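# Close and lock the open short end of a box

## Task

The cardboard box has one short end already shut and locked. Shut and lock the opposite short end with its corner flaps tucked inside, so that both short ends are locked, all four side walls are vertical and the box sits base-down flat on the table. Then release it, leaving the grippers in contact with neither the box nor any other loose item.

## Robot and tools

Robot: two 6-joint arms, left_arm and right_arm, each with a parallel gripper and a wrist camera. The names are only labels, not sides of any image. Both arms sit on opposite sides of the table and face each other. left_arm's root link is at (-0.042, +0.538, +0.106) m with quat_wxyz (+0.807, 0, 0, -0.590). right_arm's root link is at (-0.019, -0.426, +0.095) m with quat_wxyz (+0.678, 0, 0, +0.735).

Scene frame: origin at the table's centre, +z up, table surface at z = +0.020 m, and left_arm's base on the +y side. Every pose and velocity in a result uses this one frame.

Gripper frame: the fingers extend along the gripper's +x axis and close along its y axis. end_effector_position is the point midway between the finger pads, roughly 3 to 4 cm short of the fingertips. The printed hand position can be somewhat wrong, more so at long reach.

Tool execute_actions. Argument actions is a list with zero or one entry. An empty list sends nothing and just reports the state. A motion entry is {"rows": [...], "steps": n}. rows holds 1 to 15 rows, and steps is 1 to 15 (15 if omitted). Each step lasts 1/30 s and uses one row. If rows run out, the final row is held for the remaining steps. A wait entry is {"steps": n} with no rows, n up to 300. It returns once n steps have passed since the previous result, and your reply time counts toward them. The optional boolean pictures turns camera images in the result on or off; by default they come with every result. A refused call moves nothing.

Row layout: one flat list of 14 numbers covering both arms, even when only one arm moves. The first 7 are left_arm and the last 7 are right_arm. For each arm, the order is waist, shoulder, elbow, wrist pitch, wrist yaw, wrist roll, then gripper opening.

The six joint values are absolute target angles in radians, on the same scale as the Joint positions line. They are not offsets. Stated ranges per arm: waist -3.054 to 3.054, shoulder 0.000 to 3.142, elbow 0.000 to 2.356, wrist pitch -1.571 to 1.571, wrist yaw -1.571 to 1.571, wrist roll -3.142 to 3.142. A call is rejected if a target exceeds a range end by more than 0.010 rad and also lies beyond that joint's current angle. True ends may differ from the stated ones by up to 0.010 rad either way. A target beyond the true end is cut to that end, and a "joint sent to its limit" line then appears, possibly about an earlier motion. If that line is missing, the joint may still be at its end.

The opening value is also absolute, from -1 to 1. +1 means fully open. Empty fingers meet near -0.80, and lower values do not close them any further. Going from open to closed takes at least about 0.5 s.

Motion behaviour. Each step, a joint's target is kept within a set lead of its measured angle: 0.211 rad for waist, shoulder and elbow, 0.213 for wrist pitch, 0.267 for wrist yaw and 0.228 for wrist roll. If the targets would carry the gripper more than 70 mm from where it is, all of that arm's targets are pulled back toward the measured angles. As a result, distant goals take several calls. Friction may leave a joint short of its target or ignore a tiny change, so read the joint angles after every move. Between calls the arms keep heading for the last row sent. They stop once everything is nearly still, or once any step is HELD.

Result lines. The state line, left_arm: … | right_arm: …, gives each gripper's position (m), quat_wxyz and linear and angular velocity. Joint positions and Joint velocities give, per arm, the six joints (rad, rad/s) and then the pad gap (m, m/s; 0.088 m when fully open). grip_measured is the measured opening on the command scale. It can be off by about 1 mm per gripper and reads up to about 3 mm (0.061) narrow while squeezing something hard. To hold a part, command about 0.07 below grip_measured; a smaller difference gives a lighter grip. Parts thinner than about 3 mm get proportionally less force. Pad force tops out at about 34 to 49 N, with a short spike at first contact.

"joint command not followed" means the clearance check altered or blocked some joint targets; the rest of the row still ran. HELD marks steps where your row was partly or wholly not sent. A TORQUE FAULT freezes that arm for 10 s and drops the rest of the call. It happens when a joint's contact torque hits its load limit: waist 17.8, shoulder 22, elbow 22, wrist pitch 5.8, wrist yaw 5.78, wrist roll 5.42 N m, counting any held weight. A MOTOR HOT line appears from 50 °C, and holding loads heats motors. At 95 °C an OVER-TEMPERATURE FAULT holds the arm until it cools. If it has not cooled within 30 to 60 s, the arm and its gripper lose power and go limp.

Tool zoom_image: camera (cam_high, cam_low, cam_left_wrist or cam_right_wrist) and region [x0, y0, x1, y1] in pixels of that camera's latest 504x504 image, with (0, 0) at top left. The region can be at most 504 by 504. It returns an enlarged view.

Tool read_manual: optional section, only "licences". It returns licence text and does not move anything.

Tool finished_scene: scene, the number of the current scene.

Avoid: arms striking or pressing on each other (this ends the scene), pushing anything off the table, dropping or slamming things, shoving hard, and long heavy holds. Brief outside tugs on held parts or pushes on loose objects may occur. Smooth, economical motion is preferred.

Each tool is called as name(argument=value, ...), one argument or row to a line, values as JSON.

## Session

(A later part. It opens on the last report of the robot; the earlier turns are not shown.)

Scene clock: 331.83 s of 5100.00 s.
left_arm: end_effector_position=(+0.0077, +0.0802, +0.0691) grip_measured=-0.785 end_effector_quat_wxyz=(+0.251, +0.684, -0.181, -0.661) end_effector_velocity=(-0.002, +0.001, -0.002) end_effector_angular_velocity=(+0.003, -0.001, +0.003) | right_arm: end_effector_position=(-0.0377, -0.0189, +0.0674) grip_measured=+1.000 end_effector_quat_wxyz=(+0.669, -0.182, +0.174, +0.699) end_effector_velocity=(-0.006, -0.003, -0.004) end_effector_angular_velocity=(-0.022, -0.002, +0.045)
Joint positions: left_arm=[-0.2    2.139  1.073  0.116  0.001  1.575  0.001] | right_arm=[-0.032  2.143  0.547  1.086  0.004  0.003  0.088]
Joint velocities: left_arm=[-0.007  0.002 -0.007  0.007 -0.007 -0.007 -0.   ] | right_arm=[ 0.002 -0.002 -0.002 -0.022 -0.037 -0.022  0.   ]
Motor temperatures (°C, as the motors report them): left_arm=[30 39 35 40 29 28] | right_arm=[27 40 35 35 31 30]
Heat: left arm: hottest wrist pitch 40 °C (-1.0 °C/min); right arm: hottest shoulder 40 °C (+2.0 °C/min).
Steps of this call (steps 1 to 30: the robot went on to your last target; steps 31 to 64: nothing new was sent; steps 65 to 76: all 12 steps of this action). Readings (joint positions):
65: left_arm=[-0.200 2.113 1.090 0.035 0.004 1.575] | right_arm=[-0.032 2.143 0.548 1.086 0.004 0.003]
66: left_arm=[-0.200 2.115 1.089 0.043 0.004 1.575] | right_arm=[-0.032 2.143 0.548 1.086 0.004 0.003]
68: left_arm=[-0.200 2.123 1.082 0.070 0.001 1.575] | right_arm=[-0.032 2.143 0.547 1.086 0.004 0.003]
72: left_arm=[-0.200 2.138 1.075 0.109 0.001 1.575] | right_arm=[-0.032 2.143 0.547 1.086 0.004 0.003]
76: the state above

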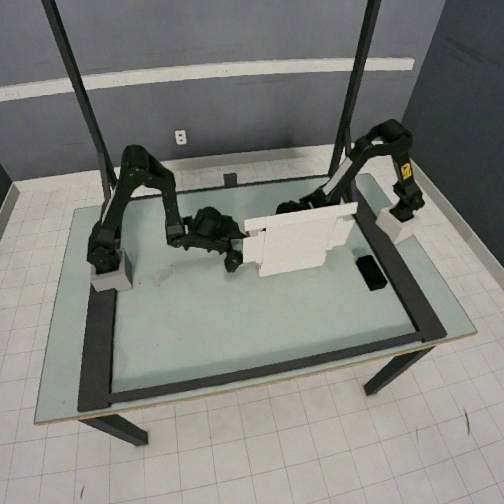

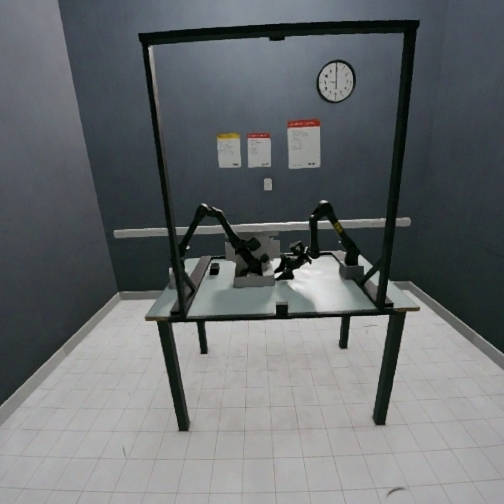

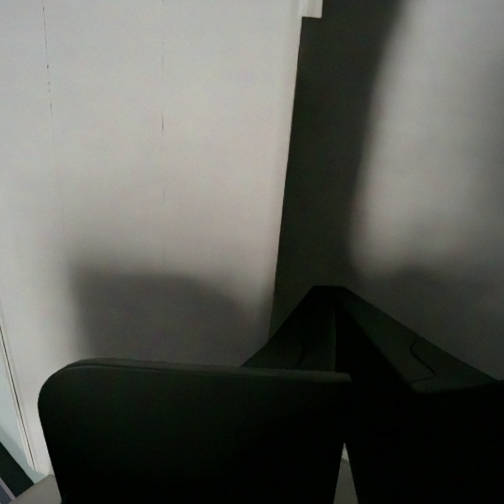

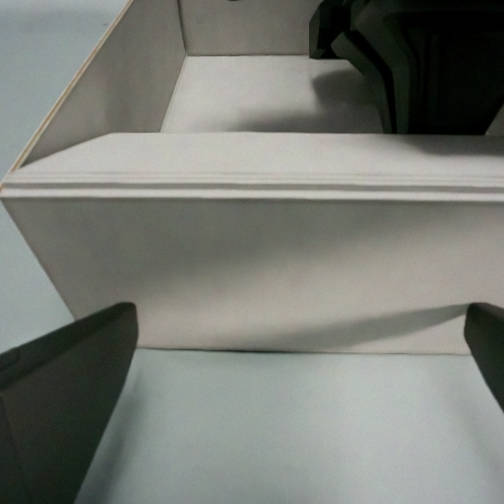

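execute_actions(
  actions=[
    {"rows":[[-0.202,2.13,1.08,0.07,0,1.571,-0.8,-0.034,2.155,0.547,1.095,0,0,1],[-0.202,2.118,1.09,0.02,0,1.571,-0.8,-0.034,2.165,0.547,1.105,0,0,1],[-0.202,2.106,1.10,-0.03,0,1.571,-0.8,-0.034,2.175,0.549,1.115,0,0,1],[-0.202,2.094,1.11,-0.08,0,1.571,-0.8,-0.034,2.185,0.551,1.125,0,0,1],[-0.202,2.082,1.12,-0.125,0,1.571,-0.8,-0.034,2.195,0.553,1.135,0,0,1],[-0.202,2.082,1.12,-0.135,0,1.571,-0.8,-0.034,2.205,0.555,1.145,0,0,1],[-0.202,2.07,1.125,-0.16,0,1.571,-0.8,-0.034,2.205,0.555,1.145,0,0,1],[-0.202,2.05,1.135,-0.195,0,1.571,-0.8,-0.034,2.205,0.555,1.145,0,0,1],[-0.202,2.03,1.148,-0.23,0,1.571,-0.8,-0.034,2.205,0.555,1.145,0,0,1],[-0.202,2.01,1.16,-0.26,0,1.571,-0.8,-0.034,2.205,0.555,1.145,0,0,1],[-0.202,1.99,1.172,-0.29,0,1.571,-0.8,-0.034,2.205,0.555,1.145,0,0,1],[-0.202,1.97,1.183,-0.315,0,1.571,-0.8,-0.034,2.205,0.555,1.145,0,0,1],[-0.202,1.955,1.19,-0.33,0,1.571,-0.8,-0.034,2.205,0.555,1.145,0,0,1]],"steps":15},
  ],
  pictures=false,
)

execute_actions(
  actions=[
    {"rows":[[-0.202,1.955,1.19,-0.33,0,1.571,-0.8,-0.034,2.205,0.555,1.145,0,0,1],[-0.202,1.955,1.19,-0.33,0,1.571,-0.8,-0.034,2.205,0.555,1.145,0,0,1],[-0.202,1.955,1.19,-0.33,0,1.571,1,-0.034,2.205,0.555,1.145,0,0,1]],"steps":15},
  ],
  pictures=false,
)

execute_actions(
  actions=[
    {"rows":[[-0.202,1.955,1.19,-0.33,0,1.571,1,-0.034,2.205,0.555,1.145,0,0,1],[-0.202,1.955,1.19,-0.33,0,1.571,1,-0.034,2.205,0.555,1.145,0,0,1],[-0.202,1.955,1.19,-0.33,0,1.571,1,-0.034,2.205,0.555,1.145,0,0,1],[-0.202,1.96,1.175,-0.28,0,1.571,1,-0.034,2.205,0.555,1.145,0,0,1],[-0.202,1.966,1.157,-0.23,0,1.571,1,-0.034,2.205,0.555,1.145,0,0,1],[-0.202,1.972,1.14,-0.18,0,1.571,1,-0.034,2.205,0.555,1.145,0,0,1],[-0.202,1.978,1.12,-0.13,0,1.571,1,-0.034,2.205,0.555,1.145,0,0,1],[-0.202,1.984,1.10,-0.075,0,1.571,1,-0.034,2.205,0.555,1.145,0,0,1],[-0.202,1.99,1.08,-0.02,0,1.571,1,-0.034,2.205,0.555,1.145,0,0,1],[-0.202,1.997,1.06,0.035,0,1.571,1,-0.034,2.205,0.555,1.145,0,0,1],[-0.202,2.004,1.04,0.09,0,1.571,1,-0.034,2.205,0.555,1.145,0,0,1]],"steps":15},
  ],
)

Scene clock: 353.60 s of 5100.00 s.
left_arm: end_effector_position=(+0.0048, +0.1072, +0.1146) grip_measured=-0.785 end_effector_quat_wxyz=(+0.193, +0.697, -0.121, -0.680) end_effector_velocity=(+0.010, -0.092, +0.245) end_effector_angular_velocity=(-0.498, -0.051, +0.021) | right_arm: end_effector_position=(-0.0376, -0.0192, +0.0588) grip_measured=+1.000 end_effector_quat_wxyz=(+0.670, -0.180, +0.172, +0.700) end_effector_velocity=(-0.000, -0.002, -0.003) end_effector_angular_velocity=(-0.012, -0.016, +0.015)
Joint positions: left_arm=[-0.2    1.991  1.166 -0.297  0.001  1.575  0.001] | right_arm=[-0.032  2.194  0.549  1.142  0.004  0.003  0.088]
Joint velocities: left_arm=[-0.002 -0.437  0.276 -0.212 -0.007 -0.022  0.   ] | right_arm=[-0.002  0.002 -0.002 -0.007 -0.007 -0.022  0.   ]
Motor temperatures (°C, as the motors report them): left_arm=[30 41 35 43 29 28] | right_arm=[27 40 34 35 31 30]
Heat: left arm: hottest wrist pitch 43 °C (+4.0 °C/min); right arm: hottest shoulder 40 °C (-1.0 °C/min).
Steps of this call (steps 1 to 15: the robot went on to your last target; steps 16 to 90: nothing new was sent; then 18.27 s passed at rest; steps 91 to 105: all 15 steps of this action). Readings (joint positions):
91: left_arm=[-0.200 2.140 1.072 0.115 0.001 1.575] | right_arm=[-0.032 2.143 0.547 1.086 0.004 0.003]
92: left_arm=[-0.200 2.140 1.073 0.100 0.001 1.575] | right_arm=[-0.032 2.143 0.547 1.088 0.004 0.003]
94: left_arm=[-0.200 2.130 1.087 0.033 0.001 1.575] | right_arm=[-0.032 2.153 0.547 1.104 0.004 0.003]
98: left_arm=[-0.200 2.098 1.107 -0.113 0.001 1.575] | right_arm=[-0.032 2.184 0.548 1.131 0.004 0.003]
105: the state above

Scene clock: 354.10 s of 5100.00 s.
left_arm: end_effector_position=(+0.0052, +0.1037, +0.1308) grip_measured=+0.669 end_effector_quat_wxyz=(+0.200, +0.696, -0.128, -0.678) end_effector_velocity=(-0.002, +0.002, -0.000) end_effector_angular_velocity=(+0.006, +0.011, +0.001) | right_arm: end_effector_position=(-0.0377, -0.0191, +0.0589) grip_measured=+1.000 end_effector_quat_wxyz=(+0.670, -0.179, +0.172, +0.700) end_effector_velocity=(+0.002, -0.003, -0.004) end_effector_angular_velocity=(-0.022, -0.004, +0.003)
Joint positions: left_arm=[-0.2    1.961  1.188 -0.329  0.001  1.575  0.072] | right_arm=[-0.032  2.194  0.549  1.143  0.004  0.003  0.088]
Joint velocities: left_arm=[-0.002 -0.002 -0.002 -0.007  0.007 -0.007  0.175] | right_arm=[-0.007 -0.002 -0.002 -0.022 -0.007 -0.007  0.   ]
Motor temperatures (°C, as the motors report them): left_arm=[30 41 35 43 29 28] | right_arm=[27 40 34 35 31 30]
Heat: left arm: hottest wrist pitch 43 °C (+5.1 °C/min); right arm: hottest shoulder 40 °C (-1.0 °C/min).
Steps of this call (steps 1 to 15: all 15 steps of this action). Readings (joint positions):
1: left_arm=[-0.200 1.978 1.175 -0.303 0.001 1.575] | right_arm=[-0.032 2.194 0.549 1.142 0.004 0.003]
2: left_arm=[-0.200 1.969 1.182 -0.309 0.001 1.575] | right_arm=[-0.032 2.194 0.549 1.142 0.004 0.003]
4: left_arm=[-0.200 1.961 1.188 -0.317 0.001 1.575] | right_arm=[-0.032 2.194 0.549 1.142 0.004 0.003]
8: left_arm=[-0.200 1.961 1.188 -0.329 0.001 1.575] | right_arm=[-0.032 2.194 0.549 1.143 0.004 0.003]
15: the state above

Scene clock: 354.60 s of 5100.00 s.
left_arm: end_effector_position=(+0.0078, +0.0796, +0.1208) grip_measured=+1.000 end_effector_quat_wxyz=(+0.274, +0.677, -0.205, -0.651) end_effector_velocity=(-0.000, +0.021, -0.058) end_effector_angular_velocity=(-0.002, -0.001, +0.013) | right_arm: end_effector_position=(-0.0377, -0.0191, +0.0589) grip_measured=+1.000 end_effector_quat_wxyz=(+0.670, -0.179, +0.172, +0.700) end_effector_velocity=(-0.002, -0.004, -0.007) end_effector_angular_velocity=(-0.037, +0.002, +0.020)
Joint positions: left_arm=[-0.2    1.991  1.056  0.056  0.001  1.575  0.088] | right_arm=[-0.032  2.194  0.549  1.143  0.004  0.003  0.088]
Joint velocities: left_arm=[ 0.002  0.081 -0.173  0.256 -0.007 -0.007  0.   ] | right_arm=[-0.002 -0.002 -0.002 -0.037 -0.022 -0.007  0.   ]
Motor temperatures (°C, as the motors report them): left_arm=[30 41 35 43 29 28] | right_arm=[27 40 34 36 31 30]
Heat: left arm: hottest wrist pitch 43 °C (+5.0 °C/min); right arm: hottest shoulder 40 °C (-1.0 °C/min).
Steps of this call (steps 1 to 15: all 15 steps of this action). Readings (joint positions):
1: left_arm=[-0.200 1.961 1.188 -0.329 0.001 1.575] | right_arm=[-0.032 2.194 0.549 1.143 0.004 0.003]
2: left_arm=[-0.200 1.961 1.188 -0.329 0.001 1.575] | right_arm=[-0.032 2.194 0.549 1.143 0.004 0.003]
4: left_arm=[-0.200 1.961 1.187 -0.326 0.001 1.575] | right_arm=[-0.032 2.194 0.549 1.143 0.004 0.003]
8: left_arm=[-0.200 1.961 1.153 -0.190 0.001 1.575] | right_arm=[-0.032 2.194 0.549 1.143 0.004 0.003]
15: the state above

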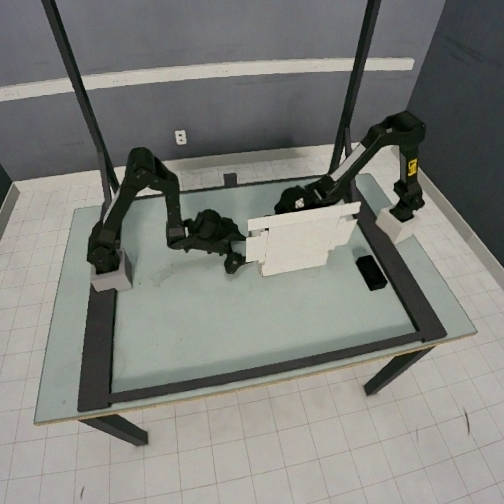

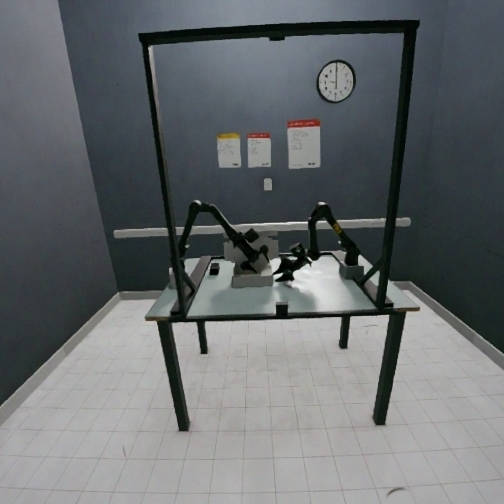

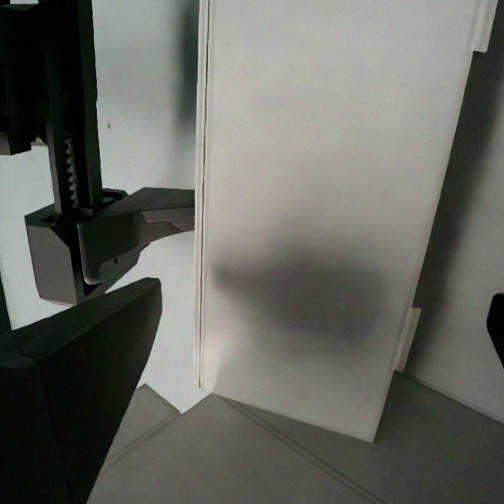

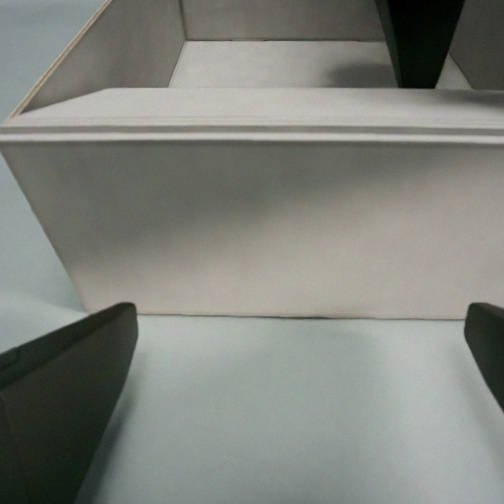

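execute_actions(
  actions=[
    {"rows":[[-0.202,2.008,1.02,0.14,0,1.571,1,-0.034,2.205,0.555,1.145,0,0,1],[-0.202,2.013,0.998,0.19,0,1.571,1,-0.034,2.205,0.555,1.145,0,0,1],[-0.202,2.018,0.976,0.24,0,1.571,1,-0.034,2.205,0.555,1.145,0,0,1],[-0.202,2.024,0.954,0.29,0,1.571,1,-0.034,2.205,0.555,1.145,0,0,1],[-0.202,2.03,0.932,0.34,0,1.571,1,-0.034,2.205,0.555,1.145,0,0,1],[-0.202,2.038,0.91,0.39,0,1.571,1,-0.034,2.205,0.555,1.145,0,0,1],[-0.202,2.046,0.888,0.44,0,1.571,1,-0.034,2.205,0.555,1.145,0,0,1],[-0.202,2.055,0.866,0.495,0,1.571,1,-0.034,2.205,0.555,1.145,0,0,1],[-0.202,2.065,0.845,0.545,0,1.571,1,-0.034,2.205,0.555,1.145,0,0,1],[-0.202,2.078,0.824,0.597,0,1.571,1,-0.034,2.205,0.555,1.145,0,0,1]],"steps":15},
  ],
)

Scene clock: 362.40 s of 5100.00 s.
left_arm: end_effector_position=(+0.0073, +0.0844, +0.0963) grip_measured=+1.000 end_effector_quat_wxyz=(+0.343, +0.651, -0.277, -0.617) end_effector_velocity=(-0.001, +0.005, -0.004) end_effector_angular_velocity=(-0.094, -0.021, -0.001) | right_arm: end_effector_position=(-0.0377, -0.0191, +0.0589) grip_measured=+1.000 end_effector_quat_wxyz=(+0.670, -0.179, +0.172, +0.700) end_effector_velocity=(+0.002, +0.001, +0.000) end_effector_angular_velocity=(-0.003, +0.010, -0.004)
Joint positions: left_arm=[-0.2    2.067  0.834  0.572  0.001  1.575  0.088] | right_arm=[-0.032  2.194  0.549  1.143  0.004  0.003  0.088]
Joint velocities: left_arm=[-0.002  0.032 -0.085  0.212 -0.007  0.007  0.   ] | right_arm=[-0.007 -0.002  0.002 -0.007 -0.007  0.007  0.   ]
Motor temperatures (°C, as the motors report them): left_arm=[30 42 35 42 29 28] | right_arm=[27 39 34 36 31 30]
Heat: left arm: hottest shoulder 42 °C (+4.0 °C/min); right arm: hottest shoulder 39 °C (-3.0 °C/min).
Steps of this call (steps 1 to 30: the robot went on to your last target; steps 31 to 90: nothing new was sent; then 4.30 s passed at rest; steps 91 to 105: all 15 steps of this action). Readings (joint positions):
91: left_arm=[-0.200 1.994 1.045 0.094 0.001 1.575] | right_arm=[-0.032 2.194 0.549 1.143 0.004 0.003]
92: left_arm=[-0.200 1.995 1.037 0.118 0.001 1.575] | right_arm=[-0.032 2.194 0.549 1.143 0.004 0.003]
94: left_arm=[-0.200 1.998 1.010 0.190 0.001 1.575] | right_arm=[-0.032 2.194 0.549 1.143 0.004 0.003]
98: left_arm=[-0.200 2.021 0.932 0.366 0.001 1.575] | right_arm=[-0.032 2.194 0.549 1.143 0.004 0.003]
105: the state above

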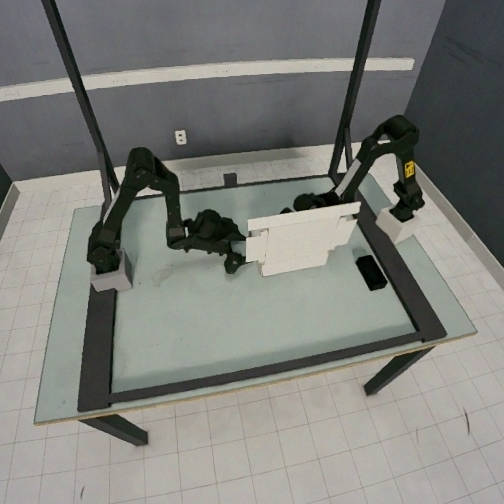

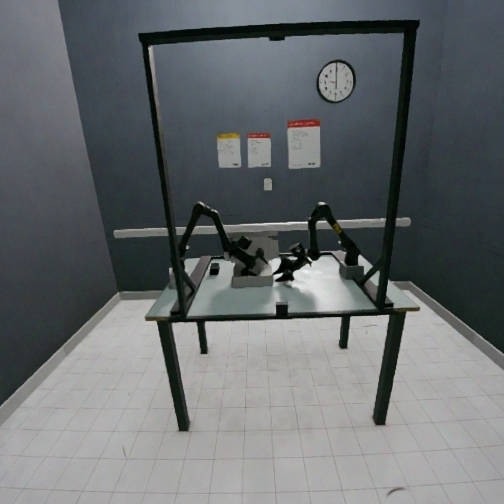

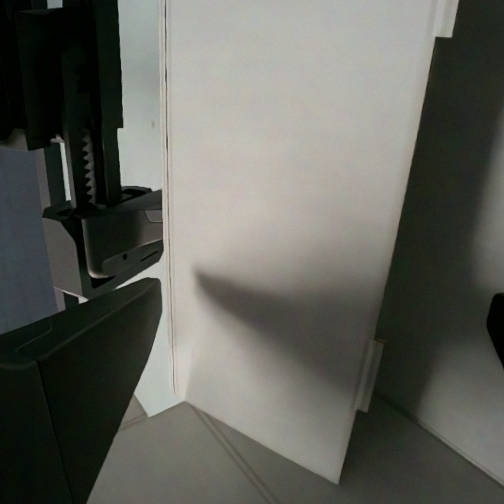

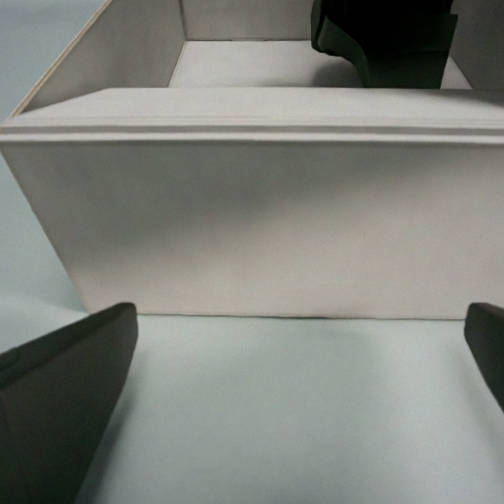

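execute_actions(
  actions=[
    {"rows":[[-0.202,2.092,0.85,0.585,0,1.571,1,-0.034,2.205,0.555,1.145,0,0,1],[-0.202,2.106,0.876,0.573,0,1.571,1,-0.034,2.205,0.555,1.145,0,0,1],[-0.202,2.12,0.902,0.561,0,1.571,1,-0.034,2.205,0.555,1.145,0,0,1],[-0.202,2.134,0.928,0.549,0,1.571,1,-0.034,2.205,0.555,1.145,0,0,1],[-0.202,2.148,0.954,0.537,0,1.571,1,-0.034,2.205,0.555,1.145,0,0,1],[-0.202,2.161,0.98,0.525,0,1.571,1,-0.034,2.205,0.555,1.145,0,0,1],[-0.202,2.175,1.006,0.512,0,1.571,1,-0.034,2.205,0.555,1.145,0,0,1],[-0.202,2.188,1.035,0.50,0,1.571,1,-0.034,2.205,0.555,1.145,0,0,1]],"steps":15},
  ],
)

Scene clock: 365.33 s of 5100.00 s.
left_arm: end_effector_position=(+0.0119, +0.0416, +0.0971) grip_measured=+1.000 end_effector_quat_wxyz=(+0.348, +0.649, -0.283, -0.614) end_effector_velocity=(+0.002, +0.001, -0.012) end_effector_angular_velocity=(+0.042, -0.003, +0.020) | right_arm: end_effector_position=(-0.0376, -0.0191, +0.0588) grip_measured=+1.000 end_effector_quat_wxyz=(+0.670, -0.180, +0.172, +0.700) end_effector_velocity=(-0.002, -0.002, -0.003) end_effector_angular_velocity=(-0.012, +0.004, +0.020)
Joint positions: left_arm=[-0.2    2.172  1.023  0.505  0.001  1.575  0.088] | right_arm=[-0.032  2.194  0.549  1.143  0.004  0.003  0.088]
Joint velocities: left_arm=[-0.002  0.027  0.022 -0.037 -0.022 -0.007  0.   ] | right_arm=[-0.002  0.002 -0.002 -0.007 -0.022 -0.007  0.   ]
Motor temperatures (°C, as the motors report them): left_arm=[30 42 35 42 29 28] | right_arm=[27 39 34 36 31 30]
Heat: left arm: hottest shoulder 42 °C (+4.0 °C/min); right arm: hottest shoulder 39 °C (-2.0 °C/min).
Steps of this call (steps 1 to 30: the robot went on to your last target; steps 31 to 73: nothing new was sent; steps 74 to 88: all 15 steps of this action). Readings (joint positions):
74: left_arm=[-0.200 2.069 0.831 0.594 0.001 1.575] | right_arm=[-0.032 2.194 0.549 1.143 0.004 0.003]
75: left_arm=[-0.200 2.073 0.836 0.592 0.001 1.575] | right_arm=[-0.032 2.194 0.549 1.143 0.004 0.003]
77: left_arm=[-0.200 2.092 0.863 0.574 0.001 1.575] | right_arm=[-0.032 2.194 0.549 1.143 0.004 0.003]
81: left_arm=[-0.200 2.140 0.959 0.533 0.001 1.575] | right_arm=[-0.032 2.194 0.549 1.143 0.004 0.003]
88: the state above

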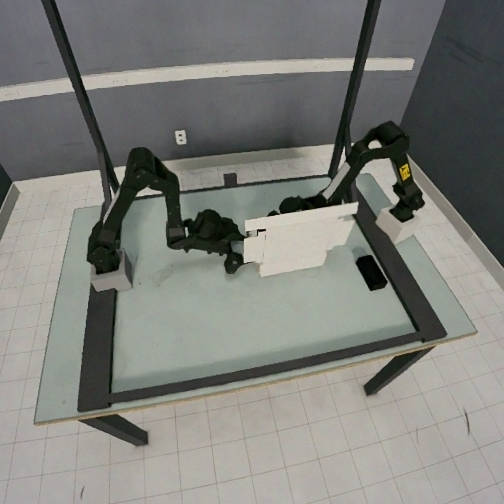

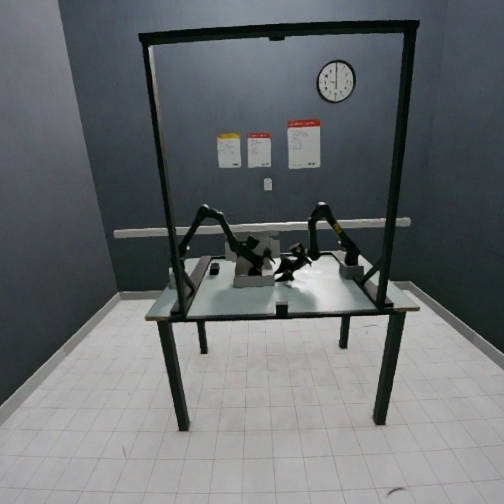

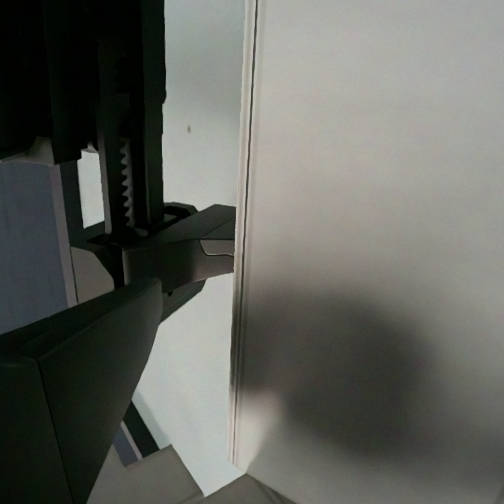

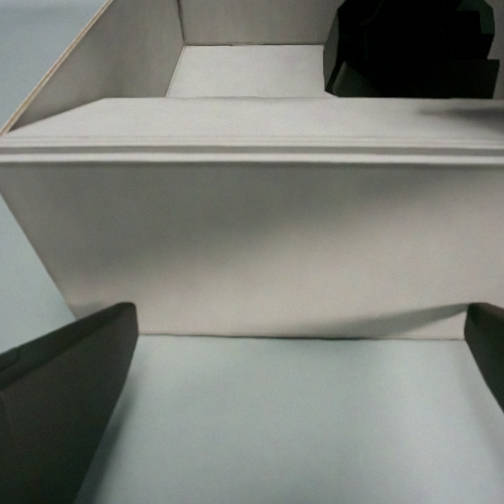

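execute_actions(
  actions=[
    {"rows":[[-0.202,2.198,1.052,0.492,0,1.571,1,-0.034,2.205,0.555,1.145,0,0,1],[-0.202,2.208,1.07,0.484,0,1.571,1,-0.034,2.205,0.555,1.145,0,0,1],[-0.202,2.218,1.088,0.475,0,1.571,1,-0.034,2.205,0.555,1.145,0,0,1],[-0.202,2.228,1.106,0.466,0,1.571,1,-0.034,2.205,0.555,1.145,0,0,1],[-0.202,2.238,1.125,0.458,0,1.571,1,-0.034,2.205,0.555,1.145,0,0,1]],"steps":15},
  ],
)

Scene clock: 367.40 s of 5100.00 s.
left_arm: end_effector_position=(+0.0137, +0.0239, +0.0964) grip_measured=+1.000 end_effector_quat_wxyz=(+0.347, +0.649, -0.282, -0.615) end_effector_velocity=(-0.000, -0.000, +0.001) end_effector_angular_velocity=(+0.004, -0.010, -0.001) | right_arm: end_effector_position=(-0.0377, -0.0190, +0.0590) grip_measured=+1.000 end_effector_quat_wxyz=(+0.670, -0.179, +0.172, +0.700) end_effector_velocity=(-0.002, -0.001, -0.001) end_effector_angular_velocity=(-0.007, -0.009, +0.027)
Joint positions: left_arm=[-0.2    2.217  1.111  0.46   0.001  1.575  0.088] | right_arm=[-0.032  2.194  0.549  1.143  0.004  0.003  0.088]
Joint velocities: left_arm=[-0.002 -0.002  0.002 -0.007 -0.007  0.007  0.   ] | right_arm=[-0.002 -0.002 -0.002 -0.007 -0.022 -0.022  0.   ]
Motor temperatures (°C, as the motors report them): left_arm=[30 42 35 42 29 28] | right_arm=[27 39 34 36 31 30]
Heat: left arm: hottest shoulder 42 °C (+4.0 °C/min); right arm: hottest shoulder 39 °C (-2.0 °C/min).
Steps of this call (steps 1 to 15: the robot went on to your last target; steps 16 to 47: nothing new was sent; steps 48 to 62: all 15 steps of this action). Readings (joint positions):
48: left_arm=[-0.200 2.175 1.026 0.501 0.001 1.575] | right_arm=[-0.032 2.194 0.549 1.143 0.004 0.003]
49: left_arm=[-0.200 2.179 1.032 0.497 0.001 1.575] | right_arm=[-0.032 2.194 0.549 1.143 0.004 0.003]
51: left_arm=[-0.200 2.188 1.053 0.485 0.001 1.575] | right_arm=[-0.032 2.194 0.549 1.143 0.004 0.003]
55: left_arm=[-0.200 2.215 1.105 0.468 0.001 1.575] | right_arm=[-0.032 2.194 0.549 1.143 0.004 0.003]
62: the state above

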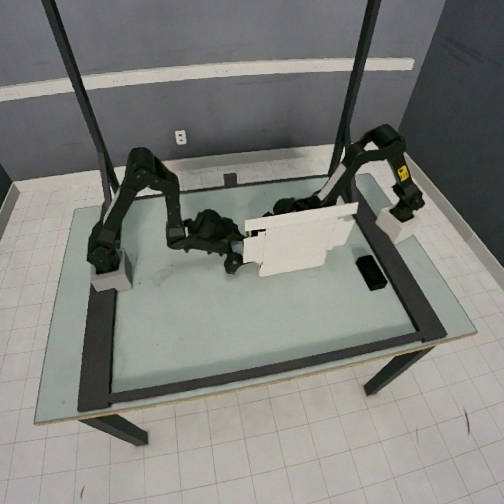

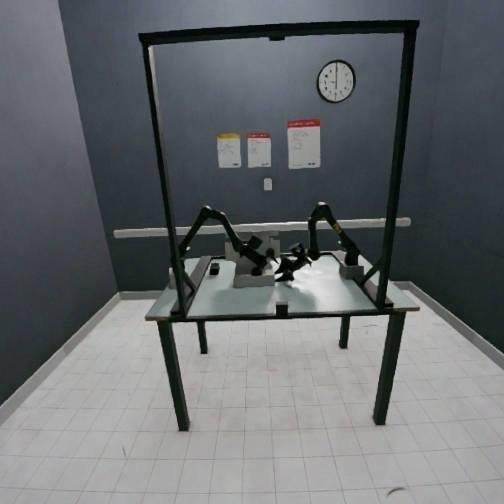

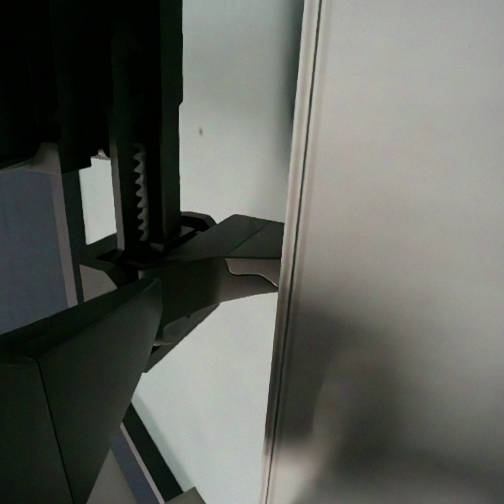

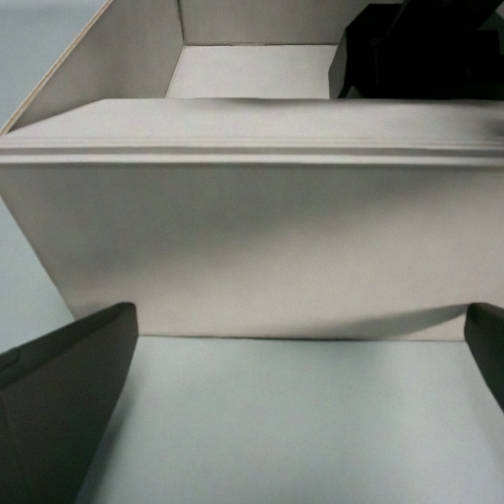

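execute_actions(
  actions=[
    {"rows":[[-0.202,2.245,1.14,0.451,0,1.571,1,-0.034,2.205,0.555,1.145,0,0,1],[-0.202,2.253,1.155,0.444,0,1.571,1,-0.034,2.205,0.555,1.145,0,0,1]],"steps":12},
  ],
)

Scene clock: 369.73 s of 5100.00 s.
left_arm: end_effector_position=(+0.0136, +0.0185, +0.0965) grip_measured=+1.000 end_effector_quat_wxyz=(+0.347, +0.649, -0.282, -0.615) end_effector_velocity=(+0.002, +0.002, -0.002) end_effector_angular_velocity=(+0.018, -0.006, +0.020) | right_arm: end_effector_position=(-0.0375, -0.0189, +0.0590) grip_measured=+1.000 end_effector_quat_wxyz=(+0.670, -0.179, +0.172, +0.700) end_effector_velocity=(+0.000, -0.003, -0.004) end_effector_angular_velocity=(-0.022, +0.009, +0.000)
Joint positions: left_arm=[-0.201  2.231  1.139  0.443  0.001  1.575  0.088] | right_arm=[-0.033  2.194  0.549  1.143  0.004  0.003  0.088]
Joint velocities: left_arm=[-0.002 -0.002  0.002 -0.022 -0.022 -0.007  0.   ] | right_arm=[-0.002 -0.002 -0.002 -0.022 -0.007  0.007  0.   ]
Motor temperatures (°C, as the motors report them): left_arm=[30 42 36 42 29 28] | right_arm=[27 39 34 36 31 30]
Heat: left arm: hottest shoulder 42 °C (+4.0 °C/min); right arm: hottest shoulder 39 °C (-2.0 °C/min).
Steps of this call (steps 1 to 15: the robot went on to your last target; steps 16 to 58: nothing new was sent; steps 59 to 70: all 12 steps of this action). Readings (joint positions):
59: left_arm=[-0.200 2.218 1.113 0.458 0.001 1.575] | right_arm=[-0.032 2.194 0.549 1.143 0.004 0.003]
60: left_arm=[-0.200 2.220 1.117 0.452 0.001 1.575] | right_arm=[-0.032 2.194 0.549 1.143 0.004 0.003]
62: left_arm=[-0.200 2.226 1.129 0.447 0.001 1.575] | right_arm=[-0.032 2.194 0.549 1.143 0.004 0.003]
66: left_arm=[-0.201 2.230 1.137 0.444 0.001 1.575] | right_arm=[-0.033 2.194 0.549 1.143 0.004 0.003]
70: the state above

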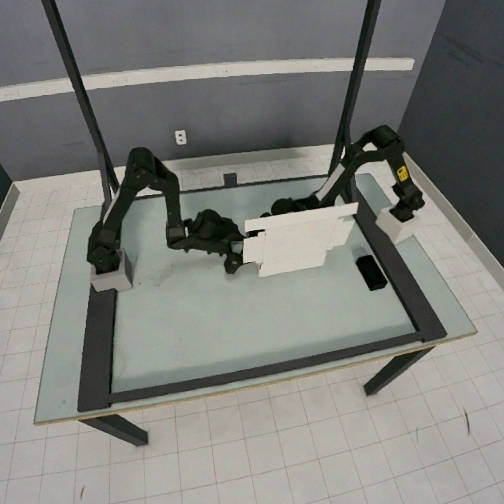

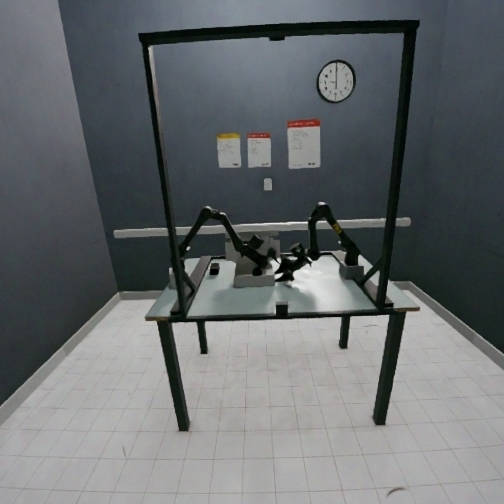

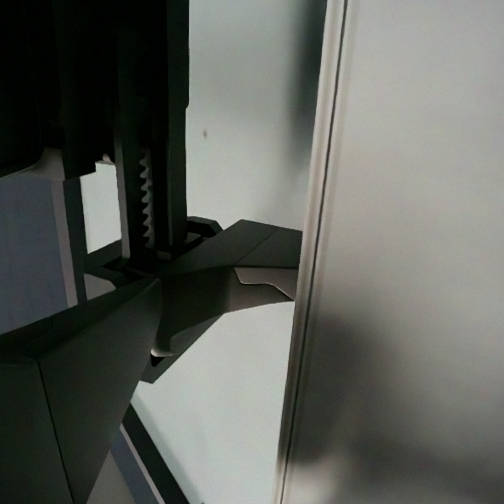

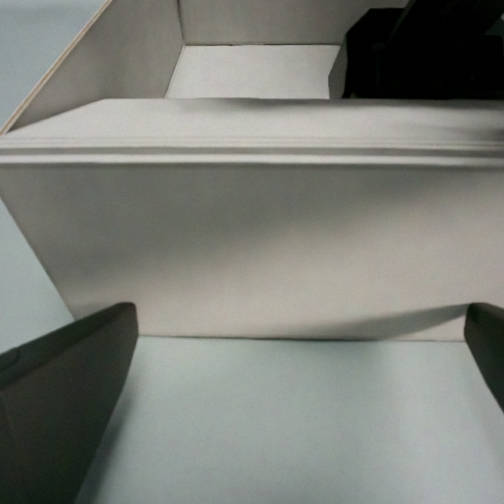

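execute_actions(
  actions=[
    {"rows":[[-0.202,2.225,1.12,0.455,0,1.571,1,-0.034,2.205,0.555,1.145,0,0,1],[-0.202,2.21,1.09,0.47,0,1.571,1,-0.034,2.205,0.555,1.145,0,0,1],[-0.202,2.195,1.06,0.485,0,1.571,1,-0.034,2.205,0.555,1.145,0,0,1],[-0.202,2.18,1.03,0.50,0,1.571,1,-0.034,2.205,0.555,1.145,0,0,1],[-0.202,2.17,1.015,0.505,0,1.571,1,-0.034,2.205,0.555,1.145,0,0,1],[-0.202,2.17,1.015,0.505,0,1.571,1,-0.034,2.205,0.555,1.145,0,0,1],[-0.22,2.17,1.015,0.505,0,1.571,1,-0.034,2.205,0.555,1.145,0,0,1],[-0.245,2.17,1.015,0.505,0,1.571,1,-0.034,2.205,0.555,1.145,0,0,1],[-0.27,2.17,1.015,0.505,0,1.571,1,-0.034,2.205,0.555,1.145,0,0,1],[-0.295,2.17,1.015,0.505,0,1.571,1,-0.034,2.205,0.555,1.145,0,0,1],[-0.32,2.17,1.015,0.505,0,1.571,1,-0.034,2.205,0.555,1.145,0,0,1],[-0.343,2.17,1.015,0.505,0,1.571,1,-0.034,2.205,0.555,1.145,0,0,1]],"steps":15},
  ],
  pictures=false,
)

execute_actions(
  actions=[
    {"steps":8},
  ],
)

Scene clock: 376.73 s of 5100.00 s.
left_arm: end_effector_position=(-0.0519, +0.0377, +0.0951) grip_measured=+1.000 end_effector_quat_wxyz=(+0.308, +0.631, -0.323, -0.635) end_effector_velocity=(-0.244, +0.009, +0.001) end_effector_angular_velocity=(+0.008, +0.022, -0.479) | right_arm: end_effector_position=(-0.0375, -0.0187, +0.0590) grip_measured=+1.000 end_effector_quat_wxyz=(+0.670, -0.179, +0.172, +0.700) end_effector_velocity=(-0.006, -0.002, -0.001) end_effector_angular_velocity=(-0.007, -0.002, +0.045)
Joint positions: left_arm=[-0.329  2.18   1.029  0.505 -0.003  1.575  0.088] | right_arm=[-0.033  2.195  0.55   1.143  0.004  0.003  0.088]
Joint velocities: left_arm=[-0.486 -0.012 -0.012 -0.007  0.007 -0.022  0.   ] | right_arm=[ 0.002 -0.002 -0.002 -0.007 -0.037 -0.022  0.   ]
Motor temperatures (°C, as the motors report them): left_arm=[30 42 36 42 29 28] | right_arm=[27 39 34 37 31 30]
Heat: left arm: hottest shoulder 42 °C (+3.0 °C/min); right arm: hottest shoulder 39 °C (-1.0 °C/min).
Steps of this call (steps 1 to 15: the robot went on to your last target; steps 16 to 90: nothing new was sent; then 3.50 s passed at rest; steps 91 to 105: all 15 steps of this action). Readings (joint positions):
91: left_arm=[-0.201 2.231 1.139 0.443 0.001 1.575] | right_arm=[-0.033 2.194 0.549 1.143 0.004 0.003]
92: left_arm=[-0.201 2.231 1.135 0.448 0.001 1.575] | right_arm=[-0.033 2.194 0.549 1.143 0.004 0.003]
94: left_arm=[-0.201 2.220 1.105 0.476 0.001 1.575] | right_arm=[-0.033 2.195 0.550 1.143 0.004 0.003]
98: left_arm=[-0.204 2.187 1.042 0.499 0.001 1.575] | right_arm=[-0.033 2.195 0.550 1.143 0.004 0.003]
105: the state above

Scene clock: 377.00 s of 5100.00 s.
left_arm: end_effector_position=(-0.0609, +0.0383, +0.0954) grip_measured=+1.000 end_effector_quat_wxyz=(+0.302, +0.627, -0.329, -0.638) end_effector_velocity=(+0.002, +0.001, -0.001) end_effector_angular_velocity=(+0.008, +0.013, +0.022) | right_arm: end_effector_position=(-0.0383, -0.0188, +0.0590) grip_measured=+1.000 end_effector_quat_wxyz=(+0.669, -0.179, +0.172, +0.701) end_effector_velocity=(-0.002, -0.001, -0.001) end_effector_angular_velocity=(-0.008, +0.017, +0.013)
Joint positions: left_arm=[-0.346  2.179  1.027  0.507 -0.001  1.574  0.088] | right_arm=[-0.032  2.195  0.55   1.143  0.001  0.002  0.088]
Joint velocities: left_arm=[ 0.002 -0.002 -0.002 -0.007 -0.007 -0.022  0.   ] | right_arm=[-0.002 -0.002 -0.002 -0.007 -0.022  0.007  0.   ]
Motor temperatures (°C, as the motors report them): left_arm=[30 42 36 42 29 28] | right_arm=[27 39 34 37 31 30]
Heat: left arm: hottest shoulder 42 °C (+3.0 °C/min); right arm: hottest shoulder 39 °C (-1.0 °C/min).
Steps of this call (steps 1 to 8: the robot went on to your last target). Readings (joint positions):
1: left_arm=[-0.341 2.180 1.028 0.506 -0.004 1.575] | right_arm=[-0.032 2.195 0.550 1.143 0.002 0.002]
2: left_arm=[-0.346 2.179 1.028 0.506 -0.003 1.575] | right_arm=[-0.032 2.195 0.550 1.143 0.001 0.002]
4: left_arm=[-0.348 2.179 1.027 0.507 -0.002 1.575] | right_arm=[-0.032 2.195 0.550 1.143 0.001 0.002]
8: the state above

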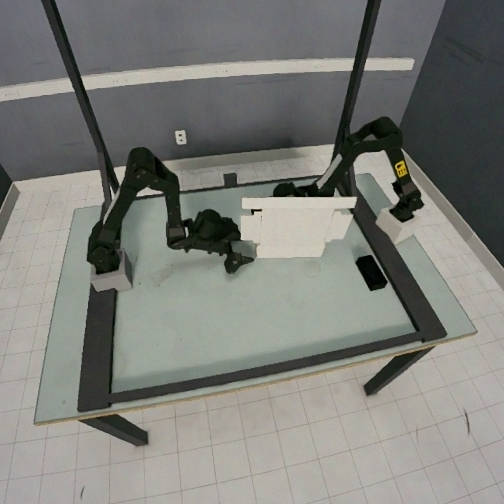

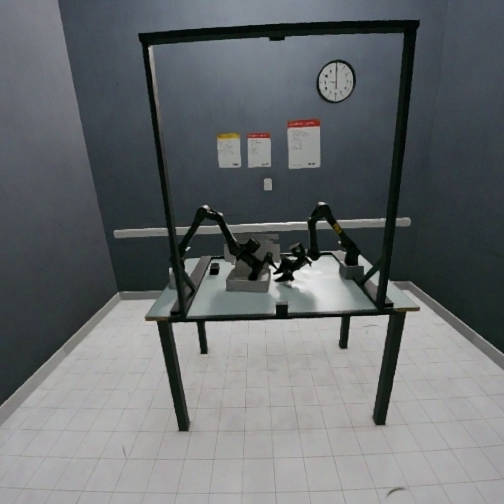

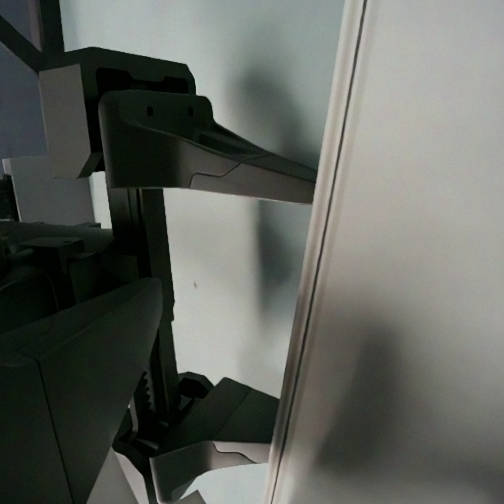

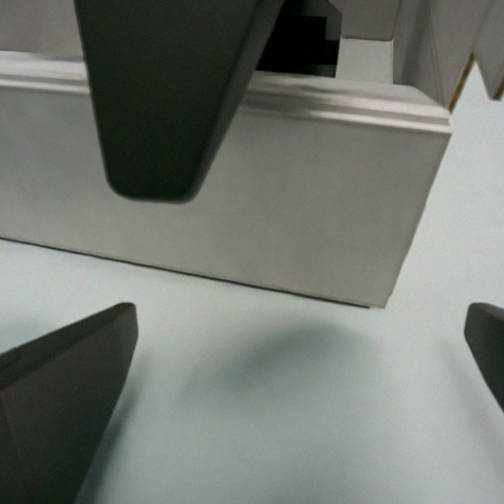

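execute_actions(
  actions=[
    {"rows":[[-0.33,2.17,1.015,0.505,0,1.571,1,-0.034,2.205,0.555,1.145,0,0,1],[-0.31,2.17,1.015,0.505,0,1.571,1,-0.034,2.205,0.555,1.145,0,0,1],[-0.29,2.17,1.015,0.505,0,1.571,1,-0.034,2.205,0.555,1.145,0,0,1],[-0.27,2.17,1.015,0.505,0,1.571,1,-0.034,2.205,0.555,1.145,0,0,1],[-0.25,2.17,1.015,0.505,0,1.571,1,-0.034,2.205,0.555,1.145,0,0,1],[-0.23,2.17,1.015,0.505,0,1.571,1,-0.034,2.205,0.555,1.145,0,0,1],[-0.21,2.17,1.015,0.505,0,1.571,1,-0.034,2.205,0.555,1.145,0,0,1],[-0.2,2.17,1.015,0.505,0,1.571,1,-0.034,2.205,0.555,1.145,0,0,1]],"steps":15},
  ],
)

zoom_image(
  camera="cam_low",
  region=[200, 220, 320, 300],
)

Scene clock: 380.50 s of 5100.00 s.
left_arm: end_effector_position=(+0.0147, +0.0412, +0.0954) grip_measured=+1.000 end_effector_quat_wxyz=(+0.350, +0.650, -0.280, -0.614) end_effector_velocity=(-0.015, -0.000, -0.001) end_effector_angular_velocity=(+0.007, -0.001, -0.037) | right_arm: end_effector_position=(-0.0383, -0.0188, +0.0590) grip_measured=+1.000 end_effector_quat_wxyz=(+0.669, -0.179, +0.172, +0.701) end_effector_velocity=(-0.000, -0.001, -0.001) end_effector_angular_velocity=(-0.007, -0.003, +0.008)
Joint positions: left_arm=[-0.194  2.179  1.027  0.507  0.001  1.574  0.088] | right_arm=[-0.032  2.195  0.55   1.143  0.001  0.002  0.088]
Joint velocities: left_arm=[-0.027 -0.002 -0.002 -0.007  0.007  0.007  0.   ] | right_arm=[-0.002 -0.002 -0.002 -0.007 -0.007 -0.007  0.   ]
Motor temperatures (°C, as the motors report them): left_arm=[30 43 36 41 29 28] | right_arm=[27 39 34 37 31 30]
Heat: left arm: hottest shoulder 43 °C (+3.0 °C/min); right arm: hottest shoulder 39 °C (-1.0 °C/min).
Steps of this call (steps 1 to 30: the robot went on to your last target; steps 31 to 90: nothing new was sent; steps 91 to 105: all 15 steps of this action). Readings (joint positions):
91: left_arm=[-0.346 2.179 1.027 0.507 -0.001 1.574] | right_arm=[-0.032 2.195 0.550 1.143 0.001 0.002]
92: left_arm=[-0.344 2.179 1.027 0.507 0.001 1.574] | right_arm=[-0.032 2.195 0.550 1.143 0.001 0.002]
94: left_arm=[-0.329 2.179 1.027 0.507 0.003 1.574] | right_arm=[-0.032 2.195 0.550 1.143 0.001 0.002]
98: left_arm=[-0.255 2.179 1.027 0.507 0.003 1.574] | right_arm=[-0.032 2.195 0.550 1.143 0.001 0.002]
105: the state above

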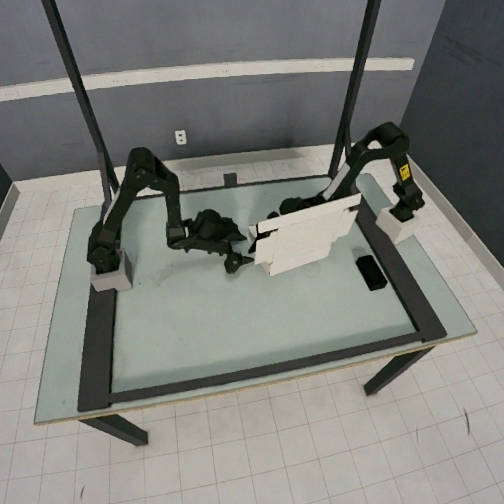

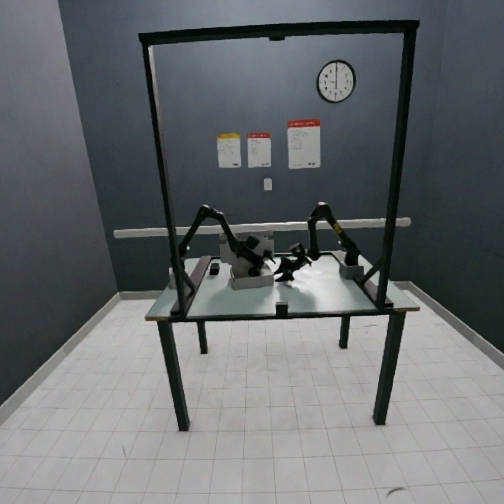

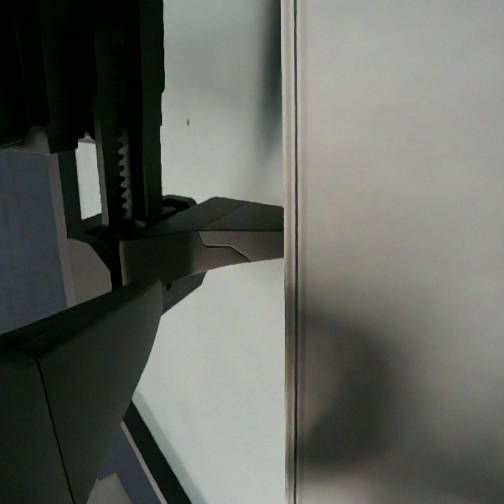

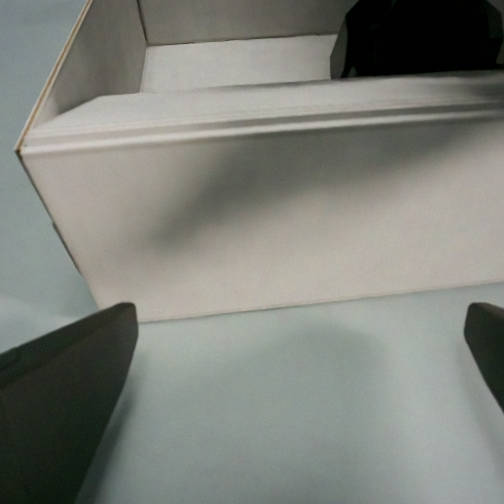

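Region (200, 220, 320, 300) of cam_low's 504x504 image, scaled by 4.200, with more detail than that image has.

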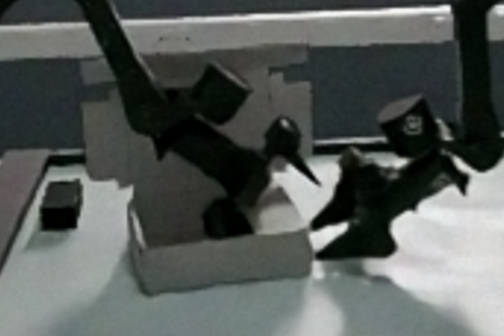

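execute_actions(
  actions=[
    {"rows":[[-0.2,2.155,1.01,0.503,0,1.571,1,-0.034,2.205,0.555,1.145,0,0,1],[-0.2,2.135,0.995,0.50,0,1.571,1,-0.034,2.205,0.555,1.145,0,0,1],[-0.2,2.115,0.978,0.496,0,1.571,1,-0.034,2.205,0.555,1.145,0,0,1],[-0.2,2.095,0.96,0.492,0,1.571,1,-0.034,2.205,0.555,1.145,0,0,1],[-0.2,2.075,0.943,0.488,0,1.571,1,-0.034,2.205,0.555,1.145,0,0,1],[-0.2,2.055,0.925,0.485,0,1.571,1,-0.034,2.205,0.555,1.145,0,0,1]],"steps":15},
  ],
)

zoom_image(
  camera="cam_low",
  region=[200, 220, 320, 300],
)

Scene clock: 384.50 s of 5100.00 s.
left_arm: end_effector_position=(+0.0106, +0.0629, +0.1112) grip_measured=+1.000 end_effector_quat_wxyz=(+0.347, +0.650, -0.279, -0.615) end_effector_velocity=(-0.002, +0.016, -0.016) end_effector_angular_velocity=(+0.061, +0.008, +0.008) | right_arm: end_effector_position=(-0.0383, -0.0188, +0.0590) grip_measured=+1.000 end_effector_quat_wxyz=(+0.669, -0.179, +0.172, +0.701) end_effector_velocity=(+0.000, -0.003, -0.004) end_effector_angular_velocity=(-0.022, +0.009, +0.000)
Joint positions: left_arm=[-0.198  2.072  0.934  0.487  0.001  1.574  0.088] | right_arm=[-0.032  2.195  0.55   1.143  0.001  0.002  0.088]
Joint velocities: left_arm=[-0.002 -0.002 -0.042 -0.022 -0.007 -0.007  0.   ] | right_arm=[-0.002 -0.002 -0.002 -0.022 -0.007  0.007  0.   ]
Motor temperatures (°C, as the motors report them): left_arm=[30 45 35 41 29 28] | right_arm=[27 38 34 37 31 30]
Heat: left arm: hottest shoulder 45 °C (+4.0 °C/min); right arm: hottest shoulder 38 °C (-2.0 °C/min).
Steps of this call (steps 1 to 15: the robot went on to your last target; steps 16 to 90: nothing new was sent; then 0.50 s passed at rest; steps 91 to 105: all 15 steps of this action). Readings (joint positions):
91: left_arm=[-0.195 2.178 1.026 0.507 0.001 1.574] | right_arm=[-0.032 2.195 0.550 1.143 0.001 0.002]
92: left_arm=[-0.196 2.174 1.023 0.507 0.001 1.574] | right_arm=[-0.032 2.195 0.550 1.143 0.001 0.002]
94: left_arm=[-0.197 2.154 1.002 0.501 0.001 1.574] | right_arm=[-0.032 2.195 0.550 1.143 0.001 0.002]
98: left_arm=[-0.198 2.092 0.948 0.490 0.001 1.574] | right_arm=[-0.032 2.195 0.550 1.143 0.001 0.002]
105: the state above

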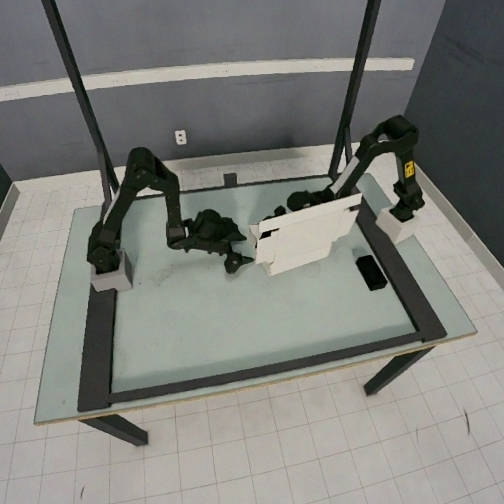

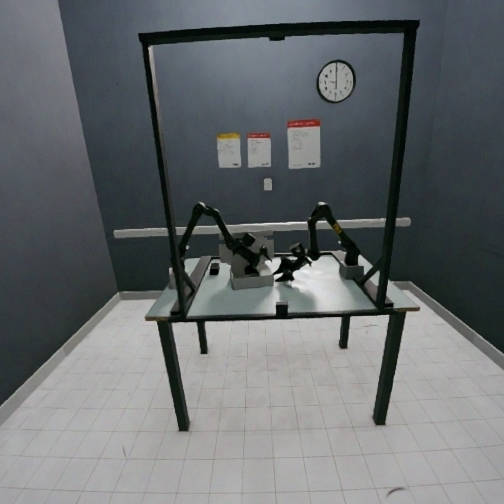

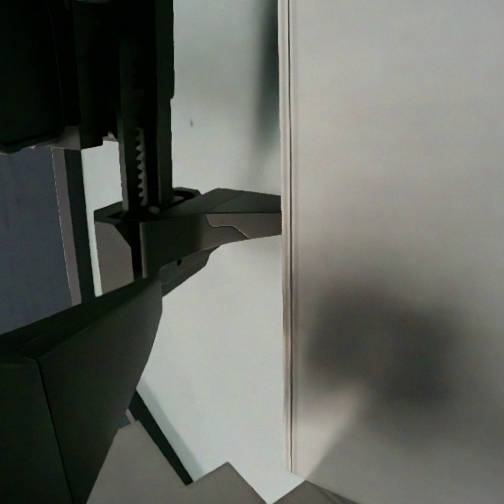

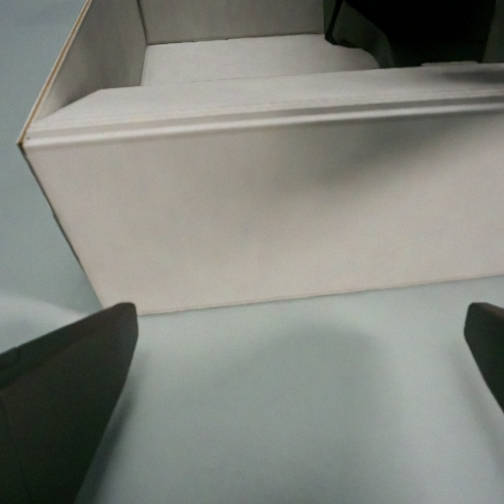

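Region (200, 220, 320, 300) of cam_low's 504x504 image, scaled by 4.200, with more detail than that image has.

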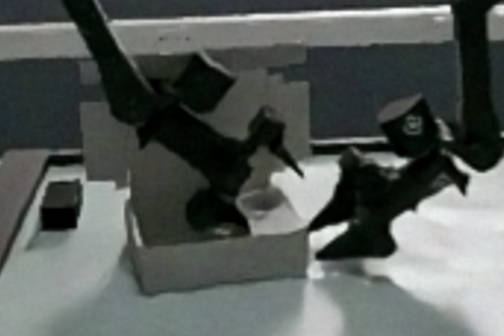

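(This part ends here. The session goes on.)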